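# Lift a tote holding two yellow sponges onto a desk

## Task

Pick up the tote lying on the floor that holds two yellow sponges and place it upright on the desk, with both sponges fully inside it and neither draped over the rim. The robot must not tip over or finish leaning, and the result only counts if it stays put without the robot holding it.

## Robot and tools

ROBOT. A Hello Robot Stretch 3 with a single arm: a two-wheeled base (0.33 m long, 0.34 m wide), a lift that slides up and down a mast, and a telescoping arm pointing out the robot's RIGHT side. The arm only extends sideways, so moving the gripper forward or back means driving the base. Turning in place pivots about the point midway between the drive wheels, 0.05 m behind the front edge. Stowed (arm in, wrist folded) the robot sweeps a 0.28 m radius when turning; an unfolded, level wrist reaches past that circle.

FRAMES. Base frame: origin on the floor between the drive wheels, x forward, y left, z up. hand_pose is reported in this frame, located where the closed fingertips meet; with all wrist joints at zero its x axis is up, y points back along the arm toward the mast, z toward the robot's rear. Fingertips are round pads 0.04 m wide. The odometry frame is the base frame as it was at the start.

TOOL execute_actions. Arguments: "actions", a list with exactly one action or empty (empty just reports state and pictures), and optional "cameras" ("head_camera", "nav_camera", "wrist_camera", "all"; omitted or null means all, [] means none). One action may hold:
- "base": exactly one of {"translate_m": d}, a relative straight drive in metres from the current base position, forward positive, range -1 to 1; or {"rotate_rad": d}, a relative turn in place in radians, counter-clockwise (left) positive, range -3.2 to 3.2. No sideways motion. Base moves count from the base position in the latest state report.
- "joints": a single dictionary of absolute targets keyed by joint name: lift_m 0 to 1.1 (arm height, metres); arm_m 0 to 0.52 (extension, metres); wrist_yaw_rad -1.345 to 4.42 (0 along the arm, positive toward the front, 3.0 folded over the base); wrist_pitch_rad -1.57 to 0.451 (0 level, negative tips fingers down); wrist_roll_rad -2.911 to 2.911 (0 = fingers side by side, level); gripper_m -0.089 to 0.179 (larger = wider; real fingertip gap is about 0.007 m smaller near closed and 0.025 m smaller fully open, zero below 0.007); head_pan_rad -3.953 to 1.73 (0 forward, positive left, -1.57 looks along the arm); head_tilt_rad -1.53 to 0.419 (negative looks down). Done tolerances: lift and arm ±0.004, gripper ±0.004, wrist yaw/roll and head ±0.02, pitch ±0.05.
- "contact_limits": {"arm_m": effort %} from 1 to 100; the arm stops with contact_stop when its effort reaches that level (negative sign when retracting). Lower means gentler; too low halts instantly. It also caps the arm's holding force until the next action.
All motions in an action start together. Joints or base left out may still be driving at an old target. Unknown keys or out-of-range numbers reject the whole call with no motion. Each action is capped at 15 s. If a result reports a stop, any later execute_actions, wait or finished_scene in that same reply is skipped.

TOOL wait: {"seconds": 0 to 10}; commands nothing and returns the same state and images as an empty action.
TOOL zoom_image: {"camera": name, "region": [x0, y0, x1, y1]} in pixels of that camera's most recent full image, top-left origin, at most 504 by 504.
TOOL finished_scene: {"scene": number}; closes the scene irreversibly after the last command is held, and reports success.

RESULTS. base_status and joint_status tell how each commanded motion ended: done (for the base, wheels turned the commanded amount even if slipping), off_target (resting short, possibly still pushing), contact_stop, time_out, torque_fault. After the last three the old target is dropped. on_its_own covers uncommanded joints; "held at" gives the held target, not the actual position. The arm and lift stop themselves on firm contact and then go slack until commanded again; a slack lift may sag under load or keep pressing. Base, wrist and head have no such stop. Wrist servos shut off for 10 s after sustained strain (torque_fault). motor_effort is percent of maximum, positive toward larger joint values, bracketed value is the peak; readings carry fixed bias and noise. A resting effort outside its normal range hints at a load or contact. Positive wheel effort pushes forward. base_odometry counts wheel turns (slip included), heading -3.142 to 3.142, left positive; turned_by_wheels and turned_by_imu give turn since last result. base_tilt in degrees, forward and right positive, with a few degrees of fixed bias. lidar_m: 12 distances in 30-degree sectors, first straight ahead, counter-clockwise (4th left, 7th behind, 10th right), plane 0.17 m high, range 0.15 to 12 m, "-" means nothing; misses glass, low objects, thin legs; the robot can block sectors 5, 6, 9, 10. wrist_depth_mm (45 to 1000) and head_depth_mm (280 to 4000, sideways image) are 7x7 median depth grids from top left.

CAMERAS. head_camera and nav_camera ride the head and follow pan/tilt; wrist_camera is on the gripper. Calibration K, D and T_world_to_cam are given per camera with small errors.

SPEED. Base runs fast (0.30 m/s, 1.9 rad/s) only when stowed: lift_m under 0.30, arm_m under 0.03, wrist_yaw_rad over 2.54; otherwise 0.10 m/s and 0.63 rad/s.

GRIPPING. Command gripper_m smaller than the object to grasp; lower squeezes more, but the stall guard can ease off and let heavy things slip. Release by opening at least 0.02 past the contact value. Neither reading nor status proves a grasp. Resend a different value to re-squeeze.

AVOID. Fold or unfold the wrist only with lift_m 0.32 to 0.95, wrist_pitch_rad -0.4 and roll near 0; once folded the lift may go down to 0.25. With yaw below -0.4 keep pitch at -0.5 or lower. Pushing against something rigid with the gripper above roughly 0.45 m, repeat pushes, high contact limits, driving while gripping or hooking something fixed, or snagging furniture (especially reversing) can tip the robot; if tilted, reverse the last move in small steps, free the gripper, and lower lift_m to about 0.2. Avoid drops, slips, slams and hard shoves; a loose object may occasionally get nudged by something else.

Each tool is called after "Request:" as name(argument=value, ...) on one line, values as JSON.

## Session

Request:
execute_actions(actions=[])

Scene clock: 0.00 s.
base_odometry: x=+0.000 y=+0.000 heading=+0.000 (m, m, rad; odometry frame)
turned_by_wheels: +0.000 (rad since the last result)
turned_by_imu: +0.000 (rad since the last result)
base_tilt: forward=+0.0 right=-1.2 (deg)
lidar_m: 1.77 1.64 1.66 1.55 2.43 2.46 2.24 1.90 2.15 1.65 1.29 1.29
head_depth_mm: 1897 1992 1981 1975 1998 1977 1974 / 1931 2197 2182 2208 2201 2214 2138 / 1942 2135 2148 2141 2156 2116 2097 / 1909 1940 1936 1919 1934 1926 1924 / 1808 1804 1805 1797 1795 1806 1795 / 1701 1683 1696 1689 1695 1674 1671 / 1603 1575 1579 1590 1573 1586 1565
base_status: not commanded
joint_positions: lift_m=+0.520 arm_m=+0.003 wrist_yaw_rad=+2.866 wrist_pitch_rad=-0.408 wrist_roll_rad=-0.019 gripper_m=+0.037 head_pan_rad=+0.011 head_tilt_rad=+0.006
joint_status: not commanded
motor_effort: left_wheel=+0 right_wheel=+1 lift_m=+44 arm_m=+0 wrist_yaw_rad=+0 wrist_pitch_rad=+4 wrist_roll_rad=+0 gripper_m=+0 head_pan_rad=+0 head_tilt_rad=+1 (%)
hand_pose: x=+0.0401 y=+0.0696 z=+0.5353 quat_wxyz=(+0.237, +0.699, +0.049, +0.673) (m; base frame)
wrist_depth_mm: - - - - - - - / - - - - - - - / - - - - - - - / - - - - - - - / 970 - 937 917 892 880 853 / 809 801 - 781 725 752 728 / 700 688 701 673 670 660 642
pictures: head_camera (sideways: a quarter turn clockwise sets it upright), nav_camera (sideways: a quarter turn counterclockwise sets it upright), wrist_camera
camera_calibration (this result's frames):
head_camera: T_world_to_cam=[[0.00646291, 0.00614959, -0.99996, 1.3212], [-0.0492796, 0.998768, 0.00582376, -0.0013055], [0.998764, 0.04924, 0.006758, -0.0521774], [0, 0, 0, 1]] pos_world=[0.0435097, -0.00425173, 1.32151]
nav_camera: T_world_to_cam=[[-0.0310803, -0.0261225, 0.999175, -1.25662], [-0.0376208, -0.998919, -0.0272861, 0.088386], [0.998809, -0.0384378, 0.030064, -0.0830078], [0, 0, 0, 1]] pos_world=[0.0471779, 0.0522738, 1.26049]
wrist_camera: T_world_to_cam=[[0.970426, -0.238848, -0.0349924, 0.0113889], [-0.166932, -0.559273, -0.812002, 0.505551], [0.174375, 0.79383, -0.582605, 0.413398], [0, 0, 0, 1]] pos_world=[0.00125451, -0.0427059, 0.651755]
Images, in order (width x height): head_camera 896x504, nav_camera 672x504, wrist_camera 644x364.

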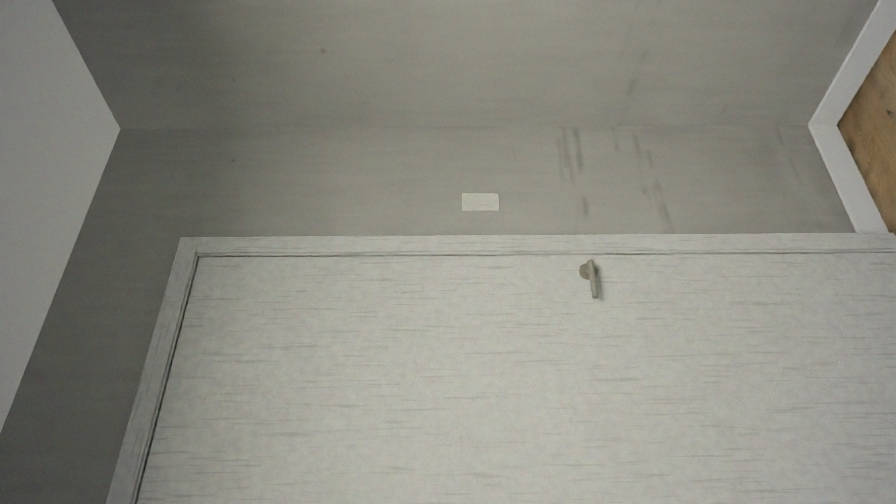

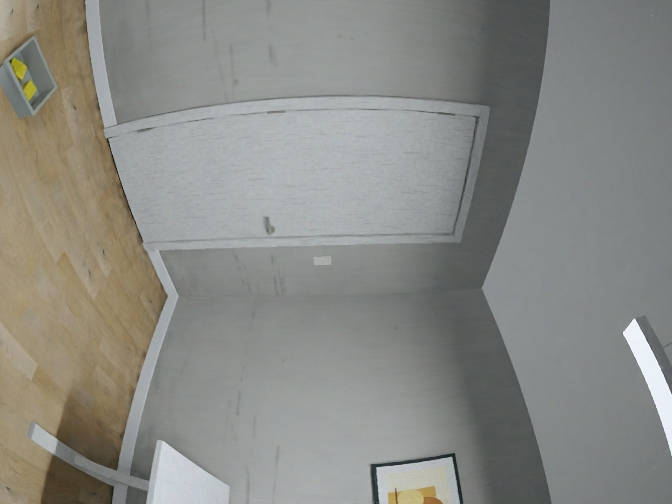

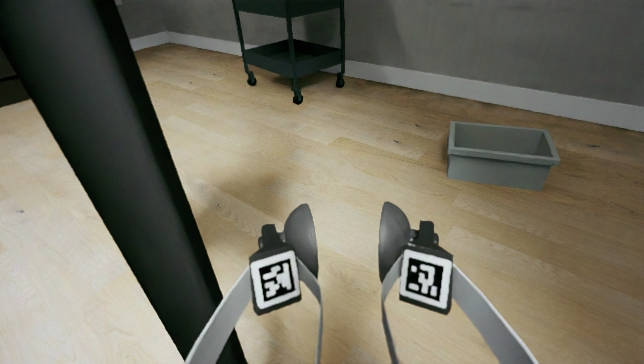

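Request:
execute_actions(actions=[{"joints": {"head_pan_rad": 0.77, "head_tilt_rad": -0.85, "lift_m": 0.28, "wrist_yaw_rad": 3.0}}], cameras=["head_camera", "nav_camera"])

Scene clock: 4.37 s.
base_odometry: x=+0.000 y=+0.000 heading=+0.000 (m, m, rad; odometry frame)
turned_by_wheels: +0.000 (rad since the last result)
turned_by_imu: +0.001 (rad since the last result)
base_tilt: forward=+0.0 right=-1.2 (deg)
lidar_m: 1.76 1.64 1.65 1.55 2.43 2.45 2.23 1.90 2.15 1.64 1.29 1.29
head_depth_mm: 1427 1619 1846 1678 1441 1264 1122 / 1436 1637 1875 1675 1445 1267 1124 / 1447 1669 1897 1660 1461 1270 1126 / 1467 1680 1933 1617 1456 1279 1136 / 1481 1703 1942 1706 1461 1280 1140 / 1494 1728 1959 1724 1476 1289 1141 / 1498 1743 1951 1737 1478 1297 1147
base_status: not commanded
joint_positions: lift_m=+0.281 arm_m=+0.003 wrist_yaw_rad=+2.997 wrist_pitch_rad=-0.409 wrist_roll_rad=-0.019 gripper_m=+0.037 head_pan_rad=+0.763 head_tilt_rad=-0.839
joint_status: all done
motor_effort: left_wheel=+0(0) right_wheel=+1(1) lift_m=+17(37) arm_m=+0(0) wrist_yaw_rad=+4(5) wrist_pitch_rad=+4(4) wrist_roll_rad=-1(0) gripper_m=+0(0) head_pan_rad=+2(26) head_tilt_rad=-4(32) (%)
hand_pose: x=+0.0113 y=+0.0757 z=+0.2954 quat_wxyz=(+0.193, +0.694, +0.095, +0.687) (m; base frame)
wrist_depth_mm: - - - - - - - / - - - - - - 844 / - 966 896 888 862 833 804 / 754 739 742 698 686 669 648 / 614 603 - 581 580 561 547 / 514 521 - - - 474 465 / 451 - - - 421 419 409
pictures: head_camera (sideways: a quarter turn clockwise sets it upright), nav_camera (sideways: a quarter turn counterclockwise sets it upright)
camera_calibration (this result's frames):
head_camera: T_world_to_cam=[[-0.541891, -0.509561, -0.668358, 0.891859], [-0.705869, 0.70758, 0.0328398, -0.0324496], [0.456183, 0.489569, -0.743115, 0.926953], [0, 0, 0, 1]] pos_world=[0.037525, 0.0236101, 1.28598]
nav_camera: T_world_to_cam=[[0.543179, 0.483524, 0.686412, -0.851955], [0.652054, -0.757961, 0.0179342, 0.0253017], [0.528945, 0.437836, -0.726992, 0.905054], [0, 0, 0, 1]] pos_world=[-0.0324576, 0.0348533, 1.2423]
Images, in order (width x height): head_camera 896x504, nav_camera 672x504.

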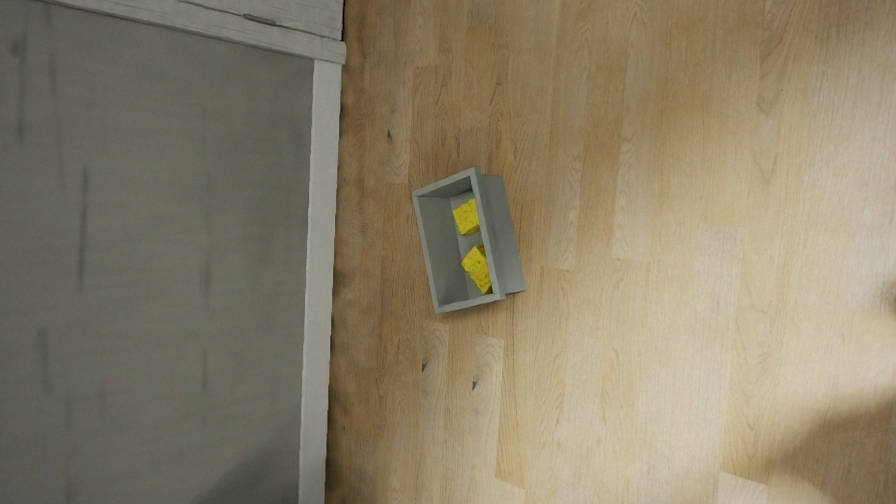

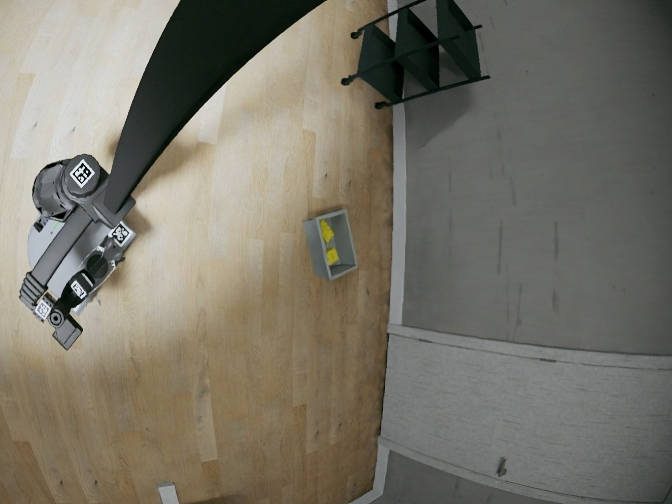

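Request:
zoom_image(camera="head_camera", region=[360, 130, 580, 350])

Request:
execute_actions(actions=[{"joints": {"head_pan_rad": -0.75, "head_tilt_rad": -0.55}}], cameras=["head_camera", "nav_camera"])

Region (360, 130, 580, 350) of head_camera's 896x504 image, scaled by 2.291, with more detail than that image has.

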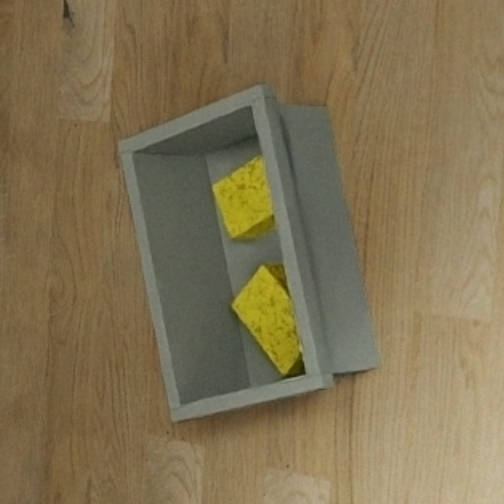

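Scene clock: 6.10 s.
base_odometry: x=+0.000 y=+0.000 heading=+0.000 (m, m, rad; odometry frame)
turned_by_wheels: +0.000 (rad since the last result)
turned_by_imu: +0.000 (rad since the last result)
base_tilt: forward=+0.0 right=-1.1 (deg)
lidar_m: 1.76 1.64 1.65 1.55 2.43 2.46 2.23 1.90 2.15 1.65 1.29 1.29
head_depth_mm: 1390 1539 1503 1155 1827 1485 1254 / 1433 1554 1511 1156 1845 1489 1255 / 1433 1587 1520 1166 1749 1498 1263 / 1459 1621 1682 1234 1862 1504 1266 / 1495 1646 1818 2051 1855 1506 1270 / 1513 1675 1862 2095 1864 1525 1277 / 1543 1695 1885 2139 1879 1524 1284
base_status: not commanded
joint_positions: lift_m=+0.281 arm_m=+0.003 wrist_yaw_rad=+2.997 wrist_pitch_rad=-0.409 wrist_roll_rad=-0.019 gripper_m=+0.037 head_pan_rad=-0.743 head_tilt_rad=-0.557
joint_status: all done
motor_effort: left_wheel=+0(0) right_wheel=+1(0) lift_m=+17(17) arm_m=+0(0) wrist_yaw_rad=+3(3) wrist_pitch_rad=+4(4) wrist_roll_rad=+0(0) gripper_m=+0(0) head_pan_rad=-3(29) head_tilt_rad=+2(18) (%)
hand_pose: x=+0.0113 y=+0.0757 z=+0.2954 quat_wxyz=(+0.193, +0.694, +0.095, +0.687) (m; base frame)
wrist_depth_mm: - - - - - - - / - - - - - - 819 / - 981 918 902 864 839 798 / 767 748 724 709 688 666 658 / 614 620 - 578 583 561 551 / 522 522 - - - 477 471 / 453 - - - 422 420 413
pictures: head_camera (sideways: a quarter turn clockwise sets it upright), nav_camera (sideways: a quarter turn counterclockwise sets it upright)
camera_calibration (this result's frames):
head_camera: T_world_to_cam=[[-0.385035, 0.361783, -0.849035, 1.12641], [0.653975, 0.756083, 0.0255994, -0.0313292], [0.651203, -0.545391, -0.527715, 0.645572], [0, 0, 0, 1]] pos_world=[0.0337956, -0.0317374, 1.29784]
nav_camera: T_world_to_cam=[[0.355931, -0.361821, 0.861626, -1.07921], [-0.716021, -0.698074, 0.0026417, 0.0535524], [0.600523, -0.617882, -0.507538, 0.61914], [0, 0, 0, 1]] pos_world=[0.0506605, 0.029459, 1.24397]
Images, in order (width x height): head_camera 896x504, nav_camera 672x504.

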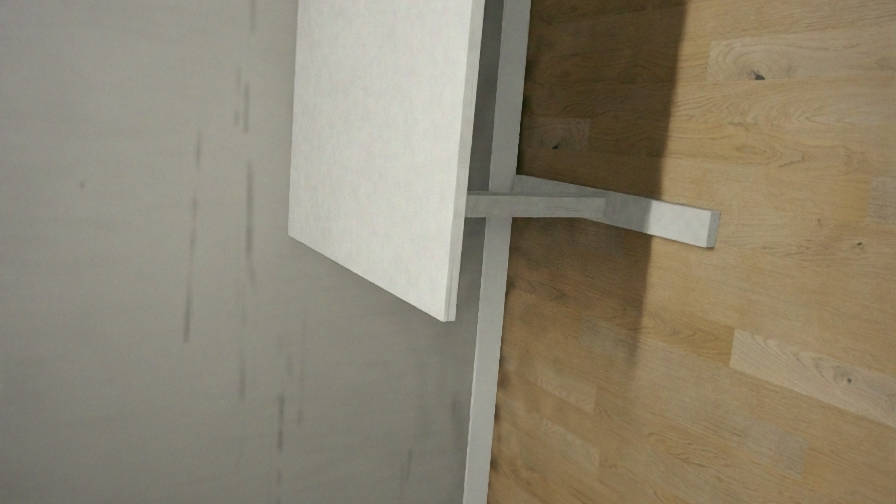

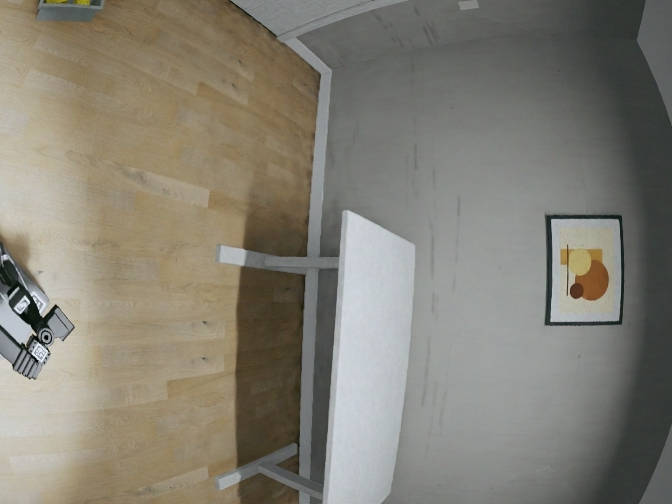

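Request:
execute_actions(actions=[{"base": {"rotate_rad": 0.324}, "joints": {"head_pan_rad": -1.57, "head_tilt_rad": -1.0}}], cameras=[])

Request:
execute_actions(actions=[{"base": {"translate_m": 0.548}}], cameras=[])

Request:
execute_actions(actions=[{"base": {"rotate_rad": 2.46}}], cameras=[])

Request:
execute_actions(actions=[{"joints": {"lift_m": 0.35, "wrist_yaw_rad": 1.5, "arm_m": 0.12, "gripper_m": 0.065}}], cameras=["head_camera"])

Scene clock: 16.53 s.
base_odometry: x=+0.000 y=+0.000 heading=+0.324 (m, m, rad; odometry frame)
turned_by_wheels: +0.324 (rad since the last result)
turned_by_imu: +0.329 (rad since the last result)
base_tilt: forward=+0.0 right=-1.2 (deg)
lidar_m: 1.64 1.64 1.55 2.44 2.44 2.24 1.90 2.13 1.64 1.73 1.29 1.91
head_depth_mm: 1087 1927 1703 1495 1344 1205 1106 / 1070 1971 1710 1505 1335 1225 - / 1071 1961 1721 1511 1346 1219 - / 1053 1926 1732 1514 1350 1225 1107 / 1064 1893 1739 1516 1344 1221 1107 / 1071 1852 1740 1534 1360 1213 1117 / 1081 1405 1651 1522 1367 1235 1118
base_status: done
joint_positions: lift_m=+0.281 arm_m=+0.003 wrist_yaw_rad=+2.997 wrist_pitch_rad=-0.409 wrist_roll_rad=-0.019 gripper_m=+0.037 head_pan_rad=-1.563 head_tilt_rad=-0.988
joint_status: all done
motor_effort: left_wheel=-2(7) right_wheel=+2(5) lift_m=+17(17) arm_m=+0(0) wrist_yaw_rad=+4(4) wrist_pitch_rad=+4(4) wrist_roll_rad=+0(0) gripper_m=+0(0) head_pan_rad=-3(29) head_tilt_rad=-4(24) (%)
hand_pose: x=+0.0112 y=+0.0757 z=+0.2954 quat_wxyz=(+0.193, +0.694, +0.095, +0.687) (m; base frame)
wrist_depth_mm: - - - - - - - / - - - - - - - / - 989 923 905 861 849 811 / 757 744 733 703 682 671 658 / 615 603 - 577 587 554 557 / 516 514 - - - 474 468 / 456 - - - 420 417 411
pictures: none
No camera images: the call's "cameras" was empty. Leave "cameras" out to get every camera's image.

Scene clock: 20.17 s.
base_odometry: x=+0.520 y=+0.174 heading=+0.324 (m, m, rad; odometry frame)
turned_by_wheels: +0.000 (rad since the last result)
turned_by_imu: +0.001 (rad since the last result)
base_tilt: forward=+0.0 right=-1.2 (deg)
lidar_m: 1.10 1.12 1.24 1.39 2.62 2.90 2.45 2.65 1.87 1.15 1.53 1.34
head_depth_mm: 1033 1887 1693 1492 1330 1203 1106 / 1030 1846 1710 1498 1335 1223 - / 1044 942 1717 1491 1342 1232 - / 1051 948 1647 1512 1347 1232 1109 / 1155 1740 1745 1509 1358 1218 1114 / 1424 1667 1744 1524 1362 1233 1115 / 1363 1605 1745 1539 1368 1230 1113
base_status: done
joint_positions: lift_m=+0.281 arm_m=+0.003 wrist_yaw_rad=+2.998 wrist_pitch_rad=-0.409 wrist_roll_rad=-0.019 gripper_m=+0.037 head_pan_rad=-1.563 head_tilt_rad=-0.988
joint_status: not commanded
motor_effort: left_wheel=-2(5) right_wheel=+2(6) lift_m=+17(17) arm_m=+1(0) wrist_yaw_rad=+3(3) wrist_pitch_rad=+4(4) wrist_roll_rad=+0(0) gripper_m=+0(0) head_pan_rad=-2(3) head_tilt_rad=-5(5) (%)
hand_pose: x=+0.0111 y=+0.0757 z=+0.2954 quat_wxyz=(+0.193, +0.694, +0.095, +0.687) (m; base frame)
wrist_depth_mm: - - - - - - 953 / - - - - - - 968 / - 967 903 894 829 682 642 / 754 749 710 706 675 582 532 / 612 596 - 573 581 556 543 / 513 505 - - - 481 467 / 454 - - - 418 419 411
pictures: none
No camera images: the call's "cameras" was empty. Leave "cameras" out to get every camera's image.

Scene clock: 22.97 s.
base_odometry: x=+0.519 y=+0.174 heading=+2.784 (m, m, rad; odometry frame)
turned_by_wheels: +2.460 (rad since the last result)
turned_by_imu: +2.492 (rad since the last result)
base_tilt: forward=+0.0 right=-1.1 (deg)
lidar_m: 2.75 2.45 2.65 1.91 1.15 1.54 1.49 1.13 1.10 1.17 1.39 2.62
head_depth_mm: 1056 1221 1442 1490 1332 1200 1102 / 1120 1310 1569 1494 1316 1218 - / 1192 1395 1645 1500 1314 1227 - / 1277 1533 1702 1515 1327 1238 1109 / 1370 1651 1728 1508 1354 1224 1112 / 1476 1802 1751 1532 1368 1224 1118 / 1540 1731 1726 1532 1364 1235 1122
base_status: done
joint_positions: lift_m=+0.281 arm_m=+0.003 wrist_yaw_rad=+2.998 wrist_pitch_rad=-0.409 wrist_roll_rad=-0.019 gripper_m=+0.037 head_pan_rad=-1.563 head_tilt_rad=-0.988
joint_status: not commanded
motor_effort: left_wheel=-2(7) right_wheel=+1(8) lift_m=+17(18) arm_m=-1(0) wrist_yaw_rad=+3(3) wrist_pitch_rad=+4(4) wrist_roll_rad=+0(0) gripper_m=+0(1) head_pan_rad=-3(3) head_tilt_rad=-5(4) (%)
hand_pose: x=+0.0111 y=+0.0757 z=+0.2954 quat_wxyz=(+0.193, +0.694, +0.095, +0.687) (m; base frame)
wrist_depth_mm: - - - - - - - / - - - - - - - / 905 948 916 904 873 851 836 / 764 737 713 696 694 679 648 / 621 613 - 585 587 557 548 / 520 509 - - - 474 468 / 456 - - - 421 413 412
pictures: none
No camera images: the call's "cameras" was empty. Leave "cameras" out to get every camera's image.

Scene clock: 25.07 s.
base_odometry: x=+0.519 y=+0.174 heading=+2.784 (m, m, rad; odometry frame)
turned_by_wheels: +0.000 (rad since the last result)
turned_by_imu: +0.001 (rad since the last result)
base_tilt: forward=+0.0 right=-1.2 (deg)
lidar_m: 2.75 2.46 2.65 1.90 1.15 1.53 1.49 1.13 1.10 1.18 1.39 2.62
head_depth_mm: 1060 1223 1449 1485 1328 1200 1101 / 1123 1313 1562 1498 1334 1214 - / 1196 1421 1644 1507 1325 1196 - / 1280 1526 1703 1512 1316 1191 1119 / 1374 1655 1737 1523 1344 1202 1105 / 1482 1788 1760 1527 1362 1220 1110 / 1546 1726 1727 1540 1369 1229 1117
base_status: not commanded
joint_positions: lift_m=+0.349 arm_m=+0.120 wrist_yaw_rad=+1.503 wrist_pitch_rad=-0.409 wrist_roll_rad=-0.019 gripper_m=+0.065 head_pan_rad=-1.563 head_tilt_rad=-0.988
joint_status: all done
motor_effort: left_wheel=-2(2) right_wheel=+2(1) lift_m=+60(61) arm_m=+3(2) wrist_yaw_rad=-4(6) wrist_pitch_rad=+4(4) wrist_roll_rad=+0(0) gripper_m=+0(89) head_pan_rad=-2(2) head_tilt_rad=-5(4) (%)
hand_pose: x=+0.2036 y=-0.2800 z=+0.3640 quat_wxyz=(+0.608, +0.574, -0.402, +0.373) (m; base frame)
wrist_depth_mm: - - - - - - - / - - - - - - - / - - - - - 980 979 / 903 881 835 804 805 785 774 / 722 708 707 670 672 655 634 / 606 593 593 570 564 566 536 / 514 512 500 500 487 488 481
pictures: head_camera (sideways: a quarter turn clockwise sets it upright)
camera_calibration (this result's frames):
head_camera: T_world_to_cam=[[-0.0000191167, 0.834777, -0.550588, 0.735112], [0.999088, 0.0235315, 0.0356427, -0.0464923], [0.0427099, -0.550085, -0.834016, 1.04767], [0, 0, 0, 1]] pos_world=[0.00171825, -0.0362561, 1.28017]
Images, in order (width x height): head_camera 896x504.

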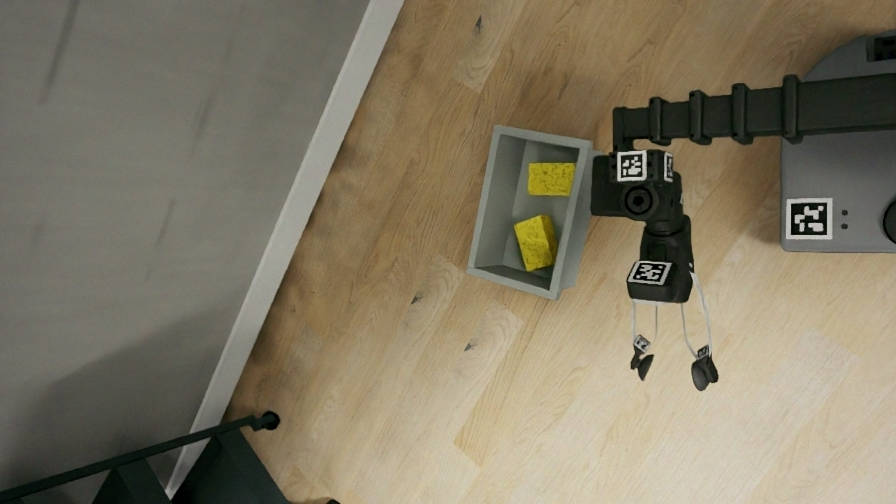

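Request:
zoom_image(camera="head_camera", region=[430, 100, 650, 320])

Region (430, 100, 650, 320) of head_camera's 896x504 image, scaled by 2.291, with more detail than that image has.

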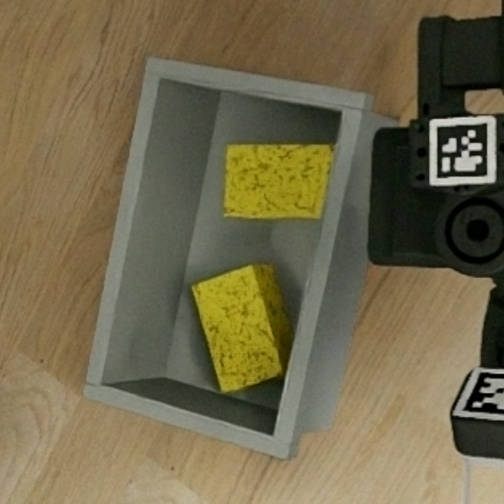

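Request:
execute_actions(actions=[{"joints": {"wrist_yaw_rad": -0.211, "wrist_pitch_rad": -1.56, "wrist_roll_rad": 1.571, "arm_m": 0.402, "lift_m": 0.265}}], cameras=["wrist_camera", "head_camera"])

Scene clock: 31.10 s.
base_odometry: x=+0.519 y=+0.174 heading=+2.784 (m, m, rad; odometry frame)
turned_by_wheels: +0.000 (rad since the last result)
turned_by_imu: +0.002 (rad since the last result)
base_tilt: forward=+0.0 right=-1.1 (deg)
lidar_m: 2.74 2.45 2.65 1.91 1.15 1.54 1.49 1.13 1.10 1.18 1.39 2.61
head_depth_mm: 1051 1224 1449 1493 1336 1197 1107 / 1121 1309 1567 1502 1329 1207 - / 1193 1408 1640 1553 1300 1206 - / 1277 1527 1700 1521 1302 1212 1124 / 1364 1663 1728 1513 1358 1223 1112 / 1480 1807 1742 1514 1354 1226 1113 / 1548 1737 1723 1539 1370 1232 1116
base_status: not commanded
joint_positions: lift_m=+0.266 arm_m=+0.402 wrist_yaw_rad=-0.209 wrist_pitch_rad=-1.548 wrist_roll_rad=+1.568 gripper_m=+0.065 head_pan_rad=-1.563 head_tilt_rad=-0.988
joint_status: all done
joint sent to its limit — the command would take wrist_pitch_rad past its lower limit, so that joint was sent only as far as its limit.
motor_effort: left_wheel=-2(2) right_wheel=+2(1) lift_m=+17(55) arm_m=+3(1) wrist_yaw_rad=-3(5) wrist_pitch_rad=-4(4) wrist_roll_rad=+2(2) gripper_m=+0(0) head_pan_rad=-3(2) head_tilt_rad=-4(5) (%)
hand_pose: x=-0.0177 y=-0.5285 z=+0.1477 quat_wxyz=(-0.072, -0.074, -0.711, -0.696) (m; base frame)
wrist_depth_mm: 190 203 208 191 279 274 270 / 206 288 286 284 285 280 281 / 207 268 256 254 296 297 287 / 206 286 310 306 305 301 297 / 216 284 315 315 315 308 304 / 219 281 282 321 326 320 314 / 291 267 295 310 337 331 327
pictures: head_camera (sideways: a quarter turn clockwise sets it upright), wrist_camera
camera_calibration (this result's frames):
head_camera: T_world_to_cam=[[-0.0000193157, 0.834777, -0.550588, 0.735112], [0.999088, 0.0235317, 0.0356427, -0.0464923], [0.04271, -0.550085, -0.834016, 1.04767], [0, 0, 0, 1]] pos_world=[0.00171826, -0.0362561, 1.28017]
wrist_camera: T_world_to_cam=[[0.241216, 0.968127, -0.0674138, 0.54077], [0.951585, -0.222313, 0.212279, -0.106735], [0.190527, -0.115355, -0.974881, 0.25019], [0, 0, 0, 1]] pos_world=[-0.0765423, -0.518402, 0.303019]
Images, in order (width x height): head_camera 896x504, wrist_camera 644x364.

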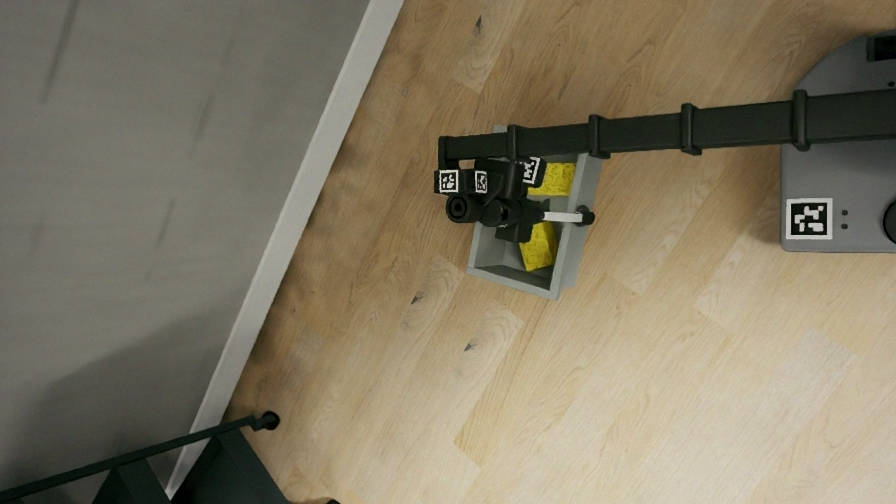

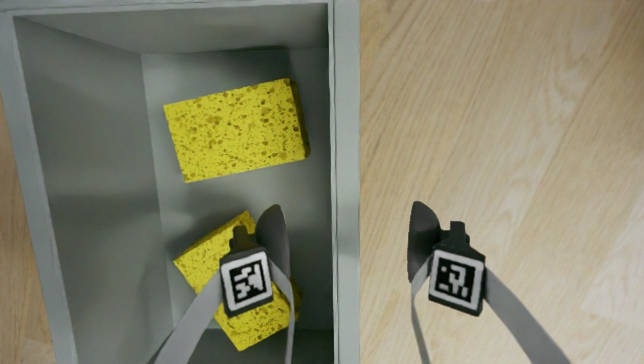

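Request:
execute_actions(actions=[{"joints": {"lift_m": 0.157, "arm_m": 0.405}}], cameras=["wrist_camera"])

Scene clock: 34.40 s.
base_odometry: x=+0.519 y=+0.174 heading=+2.784 (m, m, rad; odometry frame)
turned_by_wheels: +0.000 (rad since the last result)
turned_by_imu: +0.001 (rad since the last result)
base_tilt: forward=+0.0 right=-1.2 (deg)
lidar_m: 2.74 2.45 2.65 1.91 1.15 1.54 1.48 1.13 1.10 1.17 1.39 2.62
head_depth_mm: 1058 1222 1434 1494 1324 1198 1105 / 1119 1310 1561 1487 1338 1215 - / 1193 1415 1648 1538 1283 1218 - / 1283 1524 1694 1516 1311 1219 1125 / 1365 1660 1741 1512 1361 1217 1116 / 1483 1804 1739 1537 1359 1226 1117 / 1539 1738 1726 1533 1372 1238 1119
base_status: not commanded
joint_positions: lift_m=+0.158 arm_m=+0.405 wrist_yaw_rad=-0.209 wrist_pitch_rad=-1.548 wrist_roll_rad=+1.568 gripper_m=+0.065 head_pan_rad=-1.563 head_tilt_rad=-0.988
joint_status: all done
motor_effort: left_wheel=-2(2) right_wheel=+2(1) lift_m=+18(17) arm_m=+3(2) wrist_yaw_rad=-3(3) wrist_pitch_rad=-4(4) wrist_roll_rad=+1(1) gripper_m=+0(0) head_pan_rad=-3(3) head_tilt_rad=-5(5) (%)
hand_pose: x=-0.0177 y=-0.5314 z=+0.0397 quat_wxyz=(-0.072, -0.074, -0.711, -0.696) (m; base frame)
wrist_depth_mm: 186 184 182 174 177 178 176 / 190 148 145 183 183 183 180 / 153 150 149 162 190 187 186 / 194 155 153 151 194 193 192 / 202 209 205 140 80 199 196 / 202 213 199 207 83 203 204 / 202 172 195 214 215 212 209
pictures: wrist_camera
camera_calibration (this result's frames):
wrist_camera: T_world_to_cam=[[0.241221, 0.968149, -0.0670863, 0.536314], [0.951571, -0.222381, 0.212273, -0.0845122], [0.190593, -0.115042, -0.974905, 0.144731], [0, 0, 0, 1]] pos_world=[-0.0765354, -0.521376, 0.195018]
Images, in order (width x height): wrist_camera 644x364.

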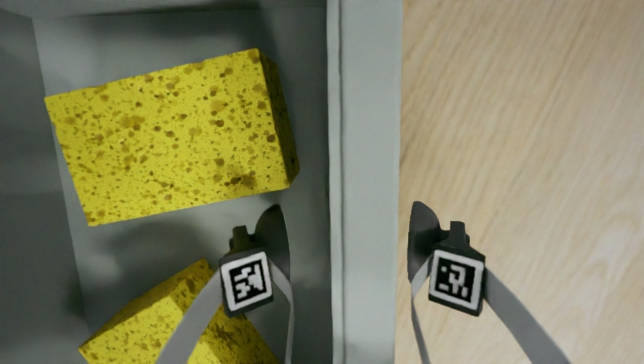

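The gripper is lined up the same way as the grip that worked in scene 1. I'll close to the same grip level and do a test lift.

Request:
execute_actions(actions=[{"joints": {"gripper_m": -0.011}}], cameras=[])

Request:
execute_actions(actions=[{"joints": {"lift_m": 0.25}}], cameras=["wrist_camera"])

Scene clock: 36.20 s.
base_odometry: x=+0.519 y=+0.174 heading=+2.784 (m, m, rad; odometry frame)
turned_by_wheels: +0.000 (rad since the last result)
turned_by_imu: +0.001 (rad since the last result)
base_tilt: forward=+0.0 right=-1.1 (deg)
lidar_m: 2.74 2.45 2.65 1.91 1.15 1.53 1.49 1.13 1.10 1.18 1.39 2.62
head_depth_mm: 1055 1220 1449 1485 1337 1203 1100 / 1121 1305 1567 1508 1342 1218 - / 1198 1403 1639 1530 1277 1212 - / 1276 1523 1695 1515 1317 1218 1117 / 1364 1651 1752 1526 1353 1223 1106 / 1473 1795 1735 1519 1351 1226 1110 / 1536 1750 1721 1536 1367 1231 1116
base_status: not commanded
joint_positions: lift_m=+0.158 arm_m=+0.405 wrist_yaw_rad=-0.209 wrist_pitch_rad=-1.554 wrist_roll_rad=+1.569 gripper_m=-0.010 head_pan_rad=-1.563 head_tilt_rad=-0.988
joint_status: all done
motor_effort: left_wheel=-2(2) right_wheel=+2(2) lift_m=+18(17) arm_m=+3(3) wrist_yaw_rad=-3(3) wrist_pitch_rad=-2(4) wrist_roll_rad=+1(1) gripper_m=-20(99) head_pan_rad=-2(3) head_tilt_rad=-4(5) (%)
hand_pose: x=-0.0174 y=-0.5299 z=+0.0398 quat_wxyz=(-0.072, -0.074, -0.709, -0.698) (m; base frame)
wrist_depth_mm: 186 184 181 71 179 178 177 / 190 147 144 73 183 183 181 / 152 149 148 75 189 189 187 / 188 154 153 152 195 194 192 / 205 207 205 80 200 200 198 / 205 213 205 83 83 206 204 / 203 172 198 215 214 213 211
pictures: none
No camera images: the call's "cameras" was empty. Leave "cameras" out to get every camera's image.

Scene clock: 37.87 s.
base_odometry: x=+0.519 y=+0.174 heading=+2.784 (m, m, rad; odometry frame)
turned_by_wheels: +0.000 (rad since the last result)
turned_by_imu: +0.000 (rad since the last result)
base_tilt: forward=+0.0 right=-1.2 (deg)
lidar_m: 2.74 2.45 2.65 1.91 1.15 1.53 1.49 1.13 0.51 0.51 1.39 2.62
head_depth_mm: 1051 1221 1440 1488 1327 1194 1103 / 1119 1305 1562 1492 1339 1198 - / 1196 1406 1650 1550 1288 1213 - / 1281 1529 1705 1524 1289 1216 1123 / 1374 1669 1733 1524 1349 1220 1110 / 1468 1790 1744 1535 1360 1223 1117 / 1544 1741 1721 1535 1373 1232 1117
base_status: not commanded
joint_positions: lift_m=+0.249 arm_m=+0.405 wrist_yaw_rad=-0.209 wrist_pitch_rad=-1.559 wrist_roll_rad=+1.569 gripper_m=-0.010 head_pan_rad=-1.563 head_tilt_rad=-0.988
joint_status: all done
motor_effort: left_wheel=-2(2) right_wheel=+2(2) lift_m=+65(67) arm_m=+3(3) wrist_yaw_rad=-2(3) wrist_pitch_rad=+0(3) wrist_roll_rad=+1(1) gripper_m=-21(22) head_pan_rad=-2(2) head_tilt_rad=-5(4) (%)
hand_pose: x=-0.0171 y=-0.5288 z=+0.1313 quat_wxyz=(-0.072, -0.074, -0.707, -0.699) (m; base frame)
wrist_depth_mm: 189 193 184 68 261 263 258 / 190 158 147 71 270 270 267 / 191 161 153 74 278 276 273 / 192 169 162 77 286 285 279 / 192 230 221 79 292 295 291 / 193 231 186 83 196 303 301 / 193 197 190 89 318 316 310
pictures: wrist_camera
camera_calibration (this result's frames):
wrist_camera: T_world_to_cam=[[0.24225, 0.968563, -0.0565717, 0.538649], [0.950898, -0.225446, 0.212056, -0.105518], [0.192636, -0.105164, -0.975619, 0.239609], [0, 0, 0, 1]] pos_world=[-0.0763076, -0.520306, 0.286615]
Images, in order (width x height): wrist_camera 644x364.

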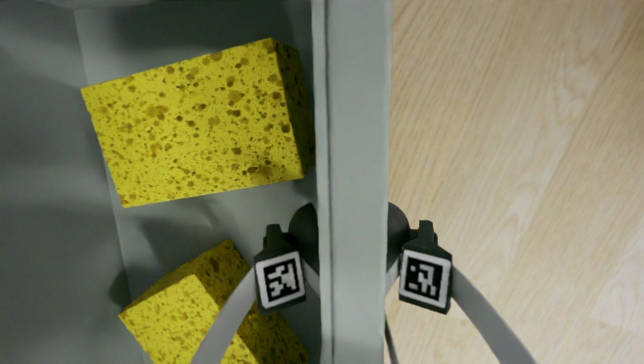

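Request:
execute_actions(actions=[{"base": {"rotate_rad": -1.59}, "joints": {"lift_m": 0.55, "arm_m": 0.08, "wrist_pitch_rad": -1.46}}], cameras=["wrist_camera"])

Request:
execute_actions(actions=[{"base": {"translate_m": -0.555}, "joints": {"lift_m": 0.97, "head_tilt_rad": -0.7}}])

Scene clock: 43.80 s.
base_odometry: x=+0.519 y=+0.174 heading=+1.194 (m, m, rad; odometry frame)
turned_by_wheels: -1.590 (rad since the last result)
turned_by_imu: -1.614 (rad since the last result)
base_tilt: forward=+0.0 right=-1.2 (deg)
lidar_m: 1.16 1.39 2.62 2.72 2.46 2.65 1.91 1.15 1.54 1.58 1.14 1.10
head_depth_mm: 1448 1675 1699 1493 1335 1214 1107 / 1521 1779 1718 1495 1372 - - / 1618 1865 1715 1505 1387 1167 - / 1726 1959 1731 1507 906 1166 1127 / 1706 1896 1736 1514 1331 1195 1105 / 1492 1664 1718 1537 1362 1228 1114 / 1301 1438 1625 1539 1365 1231 1117
base_status: done
joint_positions: lift_m=+0.549 arm_m=+0.080 wrist_yaw_rad=-0.209 wrist_pitch_rad=-1.475 wrist_roll_rad=+1.570 gripper_m=-0.010 head_pan_rad=-1.563 head_tilt_rad=-0.988
joint_status: all done
motor_effort: left_wheel=+1(5) right_wheel=+0(6) lift_m=+66(68) arm_m=-3(3) wrist_yaw_rad=-3(3) wrist_pitch_rad=+5(6) wrist_roll_rad=+1(0) gripper_m=-22(23) head_pan_rad=-3(3) head_tilt_rad=-4(5) (%)
hand_pose: x=-0.0216 y=-0.2255 z=+0.4304 quat_wxyz=(-0.069, -0.077, -0.736, -0.669) (m; base frame)
wrist_depth_mm: 186 201 186 67 63 - - / 188 164 150 70 66 - - / 190 169 157 73 69 - - / 191 212 169 76 74 563 537 / 189 240 225 79 582 581 552 / 190 223 190 83 89 604 572 / 191 235 197 89 631 612 594
pictures: wrist_camera
camera_calibration (this result's frames):
wrist_camera: T_world_to_cam=[[0.240725, 0.960438, -0.140038, 0.296998], [0.954555, -0.20815, 0.213305, -0.0928838], [0.175717, -0.185021, -0.966897, 0.542046], [0, 0, 0, 1]] pos_world=[-0.0780791, -0.204292, 0.585506]
Images, in order (width x height): wrist_camera 644x364.

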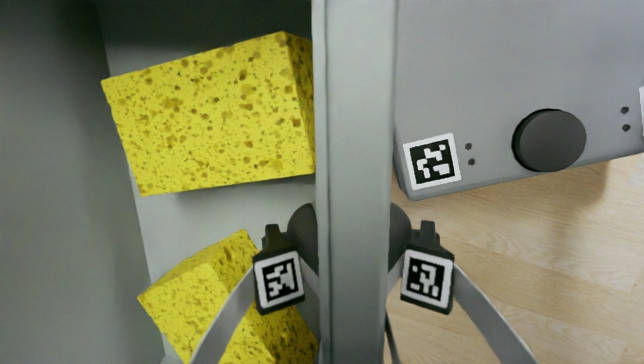

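Scene clock: 50.30 s.
base_odometry: x=+0.315 y=-0.342 heading=+1.194 (m, m, rad; odometry frame)
turned_by_wheels: +0.000 (rad since the last result)
turned_by_imu: +0.003 (rad since the last result)
base_tilt: forward=+0.0 right=-1.2 (deg)
lidar_m: 1.66 1.88 2.90 3.01 2.24 2.17 1.35 1.30 0.82 1.30 1.63 1.57
head_depth_mm: 1070 1180 - - - - 379 / 1132 1252 1382 - - 445 400 / 1184 1329 1464 - - - 414 / 1261 1426 1616 1830 543 379 1115 / 1341 1517 1759 1916 546 476 1138 / 1435 1627 1915 1986 1625 436 1164 / 1535 1766 2048 1994 1636 1346 1190
base_status: done
joint_positions: lift_m=+0.969 arm_m=+0.080 wrist_yaw_rad=-0.209 wrist_pitch_rad=-1.475 wrist_roll_rad=+1.570 gripper_m=-0.010 head_pan_rad=-1.563 head_tilt_rad=-0.705
joint_status: all done
motor_effort: left_wheel=+1(2) right_wheel=-1(4) lift_m=+65(67) arm_m=-3(3) wrist_yaw_rad=-3(3) wrist_pitch_rad=+5(5) wrist_roll_rad=+0(1) gripper_m=-22(23) head_pan_rad=-2(3) head_tilt_rad=+1(17) (%)
hand_pose: x=-0.0216 y=-0.2255 z=+0.8504 quat_wxyz=(-0.069, -0.077, -0.736, -0.669) (m; base frame)
wrist_depth_mm: 187 201 186 67 64 883 853 / 188 165 149 70 66 - 864 / 189 170 157 73 70 922 894 / 192 211 168 76 976 949 928 / 189 239 226 79 - 991 933 / 190 226 190 83 90 - 979 / 192 237 197 89 - - -
pictures: head_camera (sideways: a quarter turn clockwise sets it upright), nav_camera (sideways: a quarter turn counterclockwise sets it upright), wrist_camera
camera_calibration (this result's frames):
head_camera: T_world_to_cam=[[0.00135057, 0.647832, -0.761782, 1.0103], [0.99902, 0.032833, 0.0296928, -0.0387579], [0.0442475, -0.761076, -0.647152, 0.804655], [0, 0, 0, 1]] pos_world=[0.00175144, -0.040828, 1.29151]
nav_camera: T_world_to_cam=[[-0.021203, -0.628656, 0.777394, -0.967089], [-0.998836, 0.0470096, 0.0107726, 0.0446933], [-0.0433173, -0.776261, -0.628921, 0.780986], [0, 0, 0, 1]] pos_world=[0.0579663, -0.00381829, 1.24251]
wrist_camera: T_world_to_cam=[[0.240724, 0.960438, -0.140038, 0.355816], [0.954555, -0.208149, 0.213305, -0.182474], [0.175717, -0.185021, -0.966897, 0.948153], [0, 0, 0, 1]] pos_world=[-0.0780791, -0.204292, 1.00552]
Images, in order (width x height): head_camera 896x504, nav_camera 672x504, wrist_camera 644x364.

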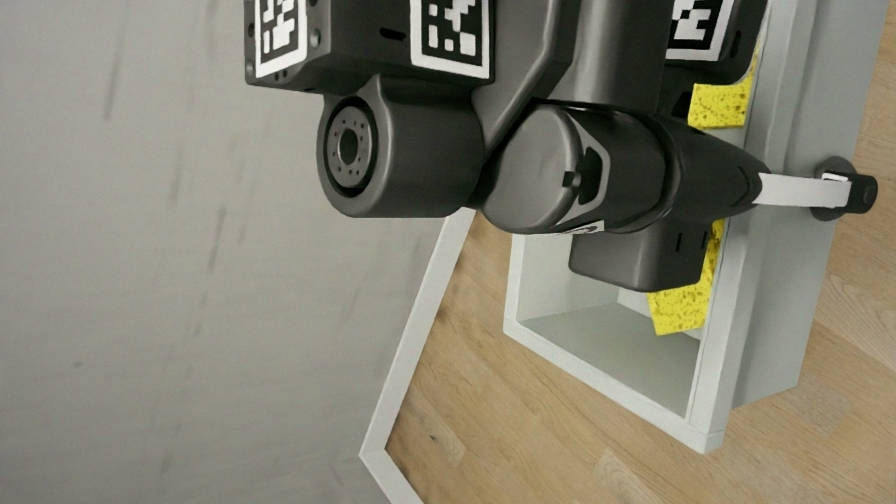

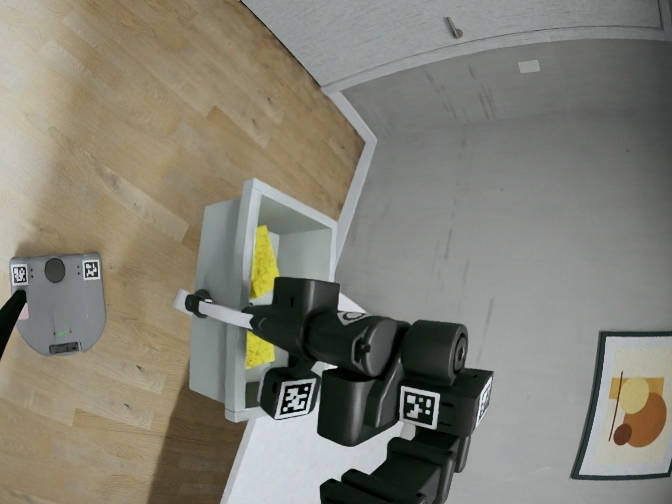

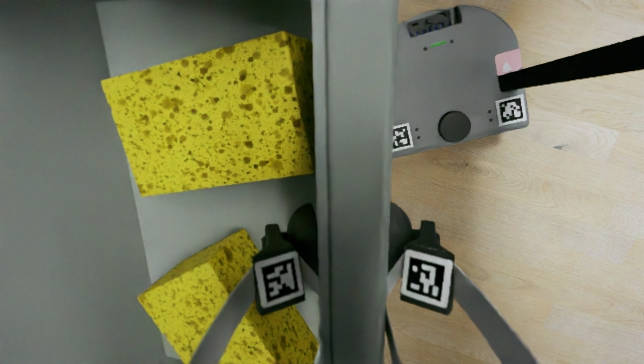

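Request:
execute_actions(actions=[{"base": {"rotate_rad": -0.554}, "joints": {"wrist_pitch_rad": -1.40}}], cameras=[])

Request:
execute_actions(actions=[{"joints": {"arm_m": 0.44, "head_tilt_rad": -0.6}}])

Scene clock: 53.20 s.
base_odometry: x=+0.315 y=-0.342 heading=+0.640 (m, m, rad; odometry frame)
turned_by_wheels: -0.554 (rad since the last result)
turned_by_imu: -0.562 (rad since the last result)
base_tilt: forward=+0.0 right=-1.2 (deg)
lidar_m: 1.57 1.65 1.88 2.90 2.99 2.11 2.16 1.35 1.31 0.82 1.29 1.66
head_depth_mm: 1064 1193 - - - - 398 / 1068 1200 1193 - - 405 420 / 1066 1195 1195 - - - 1113 / 1067 1196 1111 869 557 390 1134 / 1071 1194 1120 875 551 443 1162 / 1058 1194 1287 878 739 445 1189 / 1061 1187 1355 1550 1509 1377 1190
base_status: done
joint_positions: lift_m=+0.969 arm_m=+0.080 wrist_yaw_rad=-0.209 wrist_pitch_rad=-1.421 wrist_roll_rad=+1.570 gripper_m=-0.010 head_pan_rad=-1.563 head_tilt_rad=-0.705
joint_status: all done
motor_effort: left_wheel=+1(5) right_wheel=-1(3) lift_m=+65(65) arm_m=-3(3) wrist_yaw_rad=-2(3) wrist_pitch_rad=+6(7) wrist_roll_rad=+1(1) gripper_m=-23(23) head_pan_rad=-2(3) head_tilt_rad=+1(2) (%)
hand_pose: x=-0.0245 y=-0.2391 z=+0.8508 quat_wxyz=(-0.067, -0.079, -0.754, -0.649) (m; base frame)
wrist_depth_mm: 184 203 188 66 855 - 826 / 185 204 151 69 66 - 853 / 186 174 160 72 69 896 870 / 189 217 174 76 970 939 899 / 191 240 229 79 532 935 914 / 189 223 195 83 94 - 946 / 191 245 202 89 - - 997
pictures: none
No camera images: the call's "cameras" was empty. Leave "cameras" out to get every camera's image.

Scene clock: 57.07 s.
base_odometry: x=+0.315 y=-0.342 heading=+0.640 (m, m, rad; odometry frame)
turned_by_wheels: +0.000 (rad since the last result)
turned_by_imu: +0.001 (rad since the last result)
base_tilt: forward=+0.0 right=-1.1 (deg)
lidar_m: 1.58 1.65 1.88 2.90 2.99 2.12 2.16 1.35 1.31 0.82 1.29 1.66
head_depth_mm: 1050 1132 1200 942 771 1334 1219 / 1050 - 1266 659 733 1339 1230 / 1051 - - 677 756 1350 1228 / 1051 1161 1248 711 762 1348 1232 / 1048 1160 1253 731 763 1309 1225 / 1052 1159 1281 1003 790 1387 1245 / 1048 1155 1296 1469 1577 1392 1243
base_status: not commanded
joint_positions: lift_m=+0.969 arm_m=+0.440 wrist_yaw_rad=-0.209 wrist_pitch_rad=-1.420 wrist_roll_rad=+1.570 gripper_m=-0.010 head_pan_rad=-1.563 head_tilt_rad=-0.606
joint_status: all done
motor_effort: left_wheel=+1(1) right_wheel=-1(2) lift_m=+65(65) arm_m=+3(4) wrist_yaw_rad=-2(3) wrist_pitch_rad=+6(6) wrist_roll_rad=+1(0) gripper_m=-23(23) head_pan_rad=-3(3) head_tilt_rad=+2(10) (%)
hand_pose: x=-0.0245 y=-0.5986 z=+0.8508 quat_wxyz=(-0.067, -0.079, -0.754, -0.649) (m; base frame)
wrist_depth_mm: 183 203 188 66 252 844 - / 185 170 152 69 260 259 - / 187 173 159 72 269 266 862 / 189 216 175 76 275 273 874 / 188 240 228 78 183 281 911 / 189 232 195 83 93 284 963 / 191 246 201 89 306 296 981
pictures: head_camera (sideways: a quarter turn clockwise sets it upright), nav_camera (sideways: a quarter turn counterclockwise sets it upright), wrist_camera
camera_calibration (this result's frames):
head_camera: T_world_to_cam=[[0.00192477, 0.569337, -0.822102, 1.08893], [0.998999, 0.0356419, 0.0270223, -0.0352847], [0.0446861, -0.821331, -0.568699, 0.702593], [0, 0, 0, 1]] pos_world=[0.00175735, -0.0416476, 1.29573]
nav_camera: T_world_to_cam=[[-0.0217877, -0.548713, 0.835727, -1.04313], [-0.998842, 0.0478104, 0.00535069, 0.051751], [-0.0428924, -0.834643, -0.549119, 0.677165], [0, 0, 0, 1]] pos_world=[0.0580089, -0.00966281, 1.24334]
wrist_camera: T_world_to_cam=[[0.239484, 0.951338, -0.193916, 0.755277], [0.956836, -0.197387, 0.213317, -0.25094], [0.16466, -0.236632, -0.957545, 0.840899], [0, 0, 0, 1]] pos_world=[-0.0792311, -0.569072, 1.00519]
Images, in order (width x height): head_camera 896x504, nav_camera 672x504, wrist_camera 644x364.

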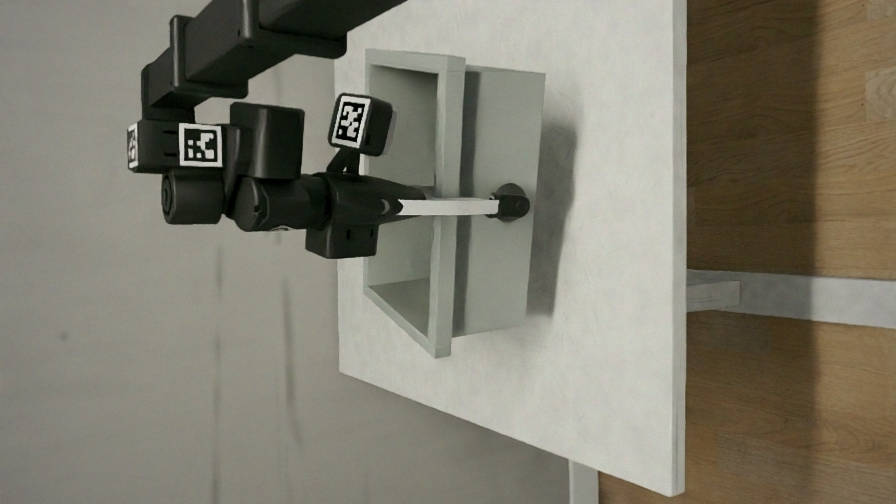

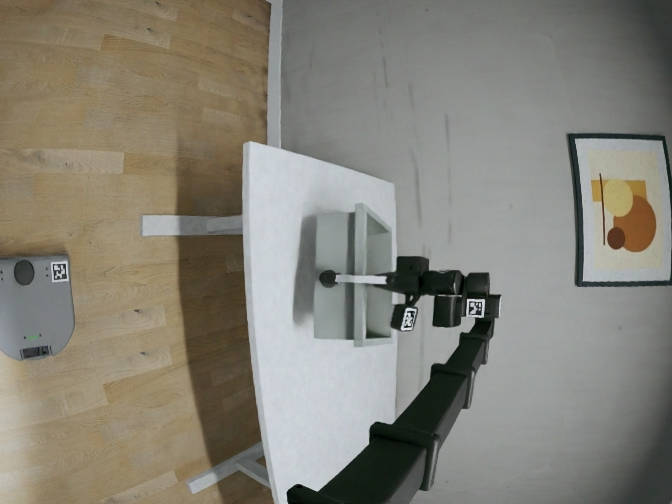

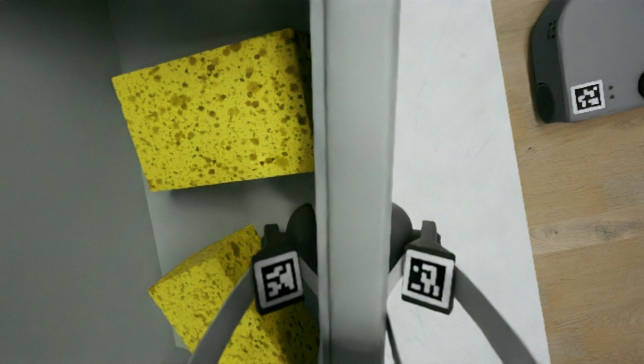

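Request:
execute_actions(actions=[{"joints": {"lift_m": 0.897}}], cameras=["wrist_camera", "head_camera"])

Scene clock: 59.17 s.
base_odometry: x=+0.315 y=-0.342 heading=+0.640 (m, m, rad; odometry frame)
turned_by_wheels: +0.000 (rad since the last result)
turned_by_imu: +0.001 (rad since the last result)
base_tilt: forward=+0.0 right=-1.1 (deg)
lidar_m: 1.57 1.64 1.87 2.90 2.98 2.12 2.17 1.35 1.31 0.82 1.29 1.66
head_depth_mm: 1046 1165 1260 - 753 1334 1221 / 1042 1148 - 850 718 1337 1231 / 1050 1161 - 864 733 1343 1229 / 1048 1163 1252 878 748 1355 1228 / 1050 1154 1250 869 765 1316 1229 / 1049 1157 1275 1005 790 1387 1251 / 1049 1155 1291 1466 1583 1395 1242
base_status: not commanded
joint_positions: lift_m=+0.898 arm_m=+0.440 wrist_yaw_rad=-0.209 wrist_pitch_rad=-1.413 wrist_roll_rad=+1.571 gripper_m=-0.010 head_pan_rad=-1.563 head_tilt_rad=-0.606
joint_status: all done
motor_effort: left_wheel=+1(1) right_wheel=-1(2) lift_m=+20(60) arm_m=+3(3) wrist_yaw_rad=-2(2) wrist_pitch_rad=+4(6) wrist_roll_rad=+0(0) gripper_m=-23(23) head_pan_rad=-2(3) head_tilt_rad=+2(2) (%)
hand_pose: x=-0.0249 y=-0.6003 z=+0.7794 quat_wxyz=(-0.068, -0.080, -0.756, -0.646) (m; base frame)
wrist_depth_mm: 185 204 194 71 190 184 - / 189 210 155 74 195 188 - / 190 173 161 77 200 194 787 / 190 182 169 80 207 200 834 / 187 236 228 81 94 206 833 / 188 234 193 85 96 211 847 / 189 224 195 207 227 217 866
pictures: head_camera (sideways: a quarter turn clockwise sets it upright), wrist_camera
camera_calibration (this result's frames):
head_camera: T_world_to_cam=[[0.00192488, 0.569323, -0.822112, 1.08894], [0.998999, 0.0356424, 0.0270218, -0.0352841], [0.0446861, -0.821341, -0.568684, 0.702574], [0, 0, 0, 1]] pos_world=[0.00175735, -0.0416478, 1.29573]
wrist_camera: T_world_to_cam=[[0.240597, 0.949701, -0.200454, 0.747253], [0.956807, -0.197336, 0.213491, -0.235798], [0.163196, -0.243162, -0.956159, 0.767115], [0, 0, 0, 1]] pos_world=[-0.0793637, -0.569665, 0.933615]
Images, in order (width x height): head_camera 896x504, wrist_camera 644x364.

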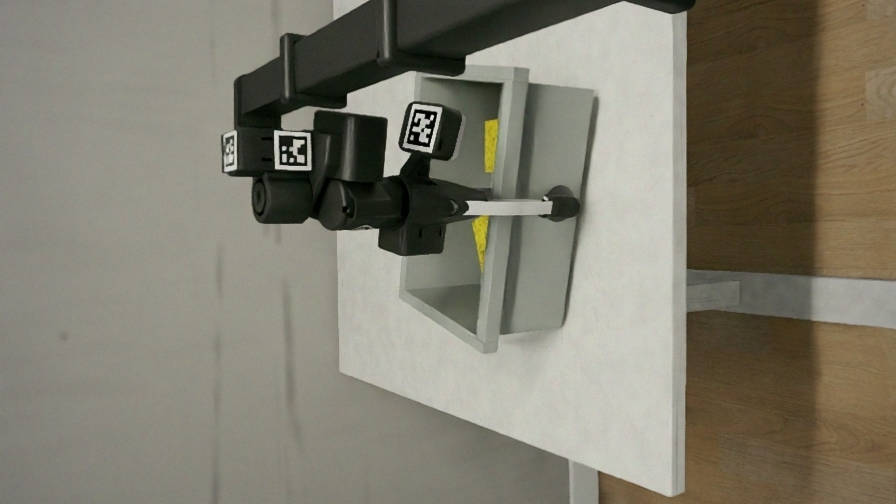

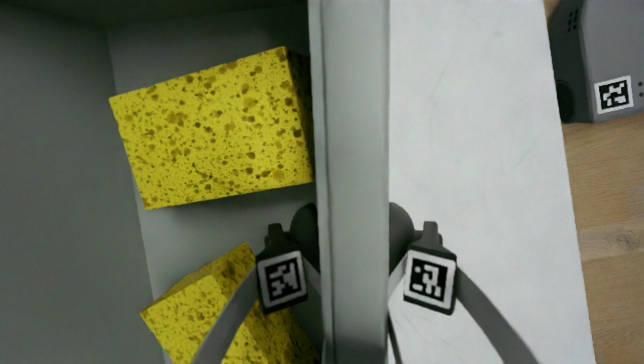

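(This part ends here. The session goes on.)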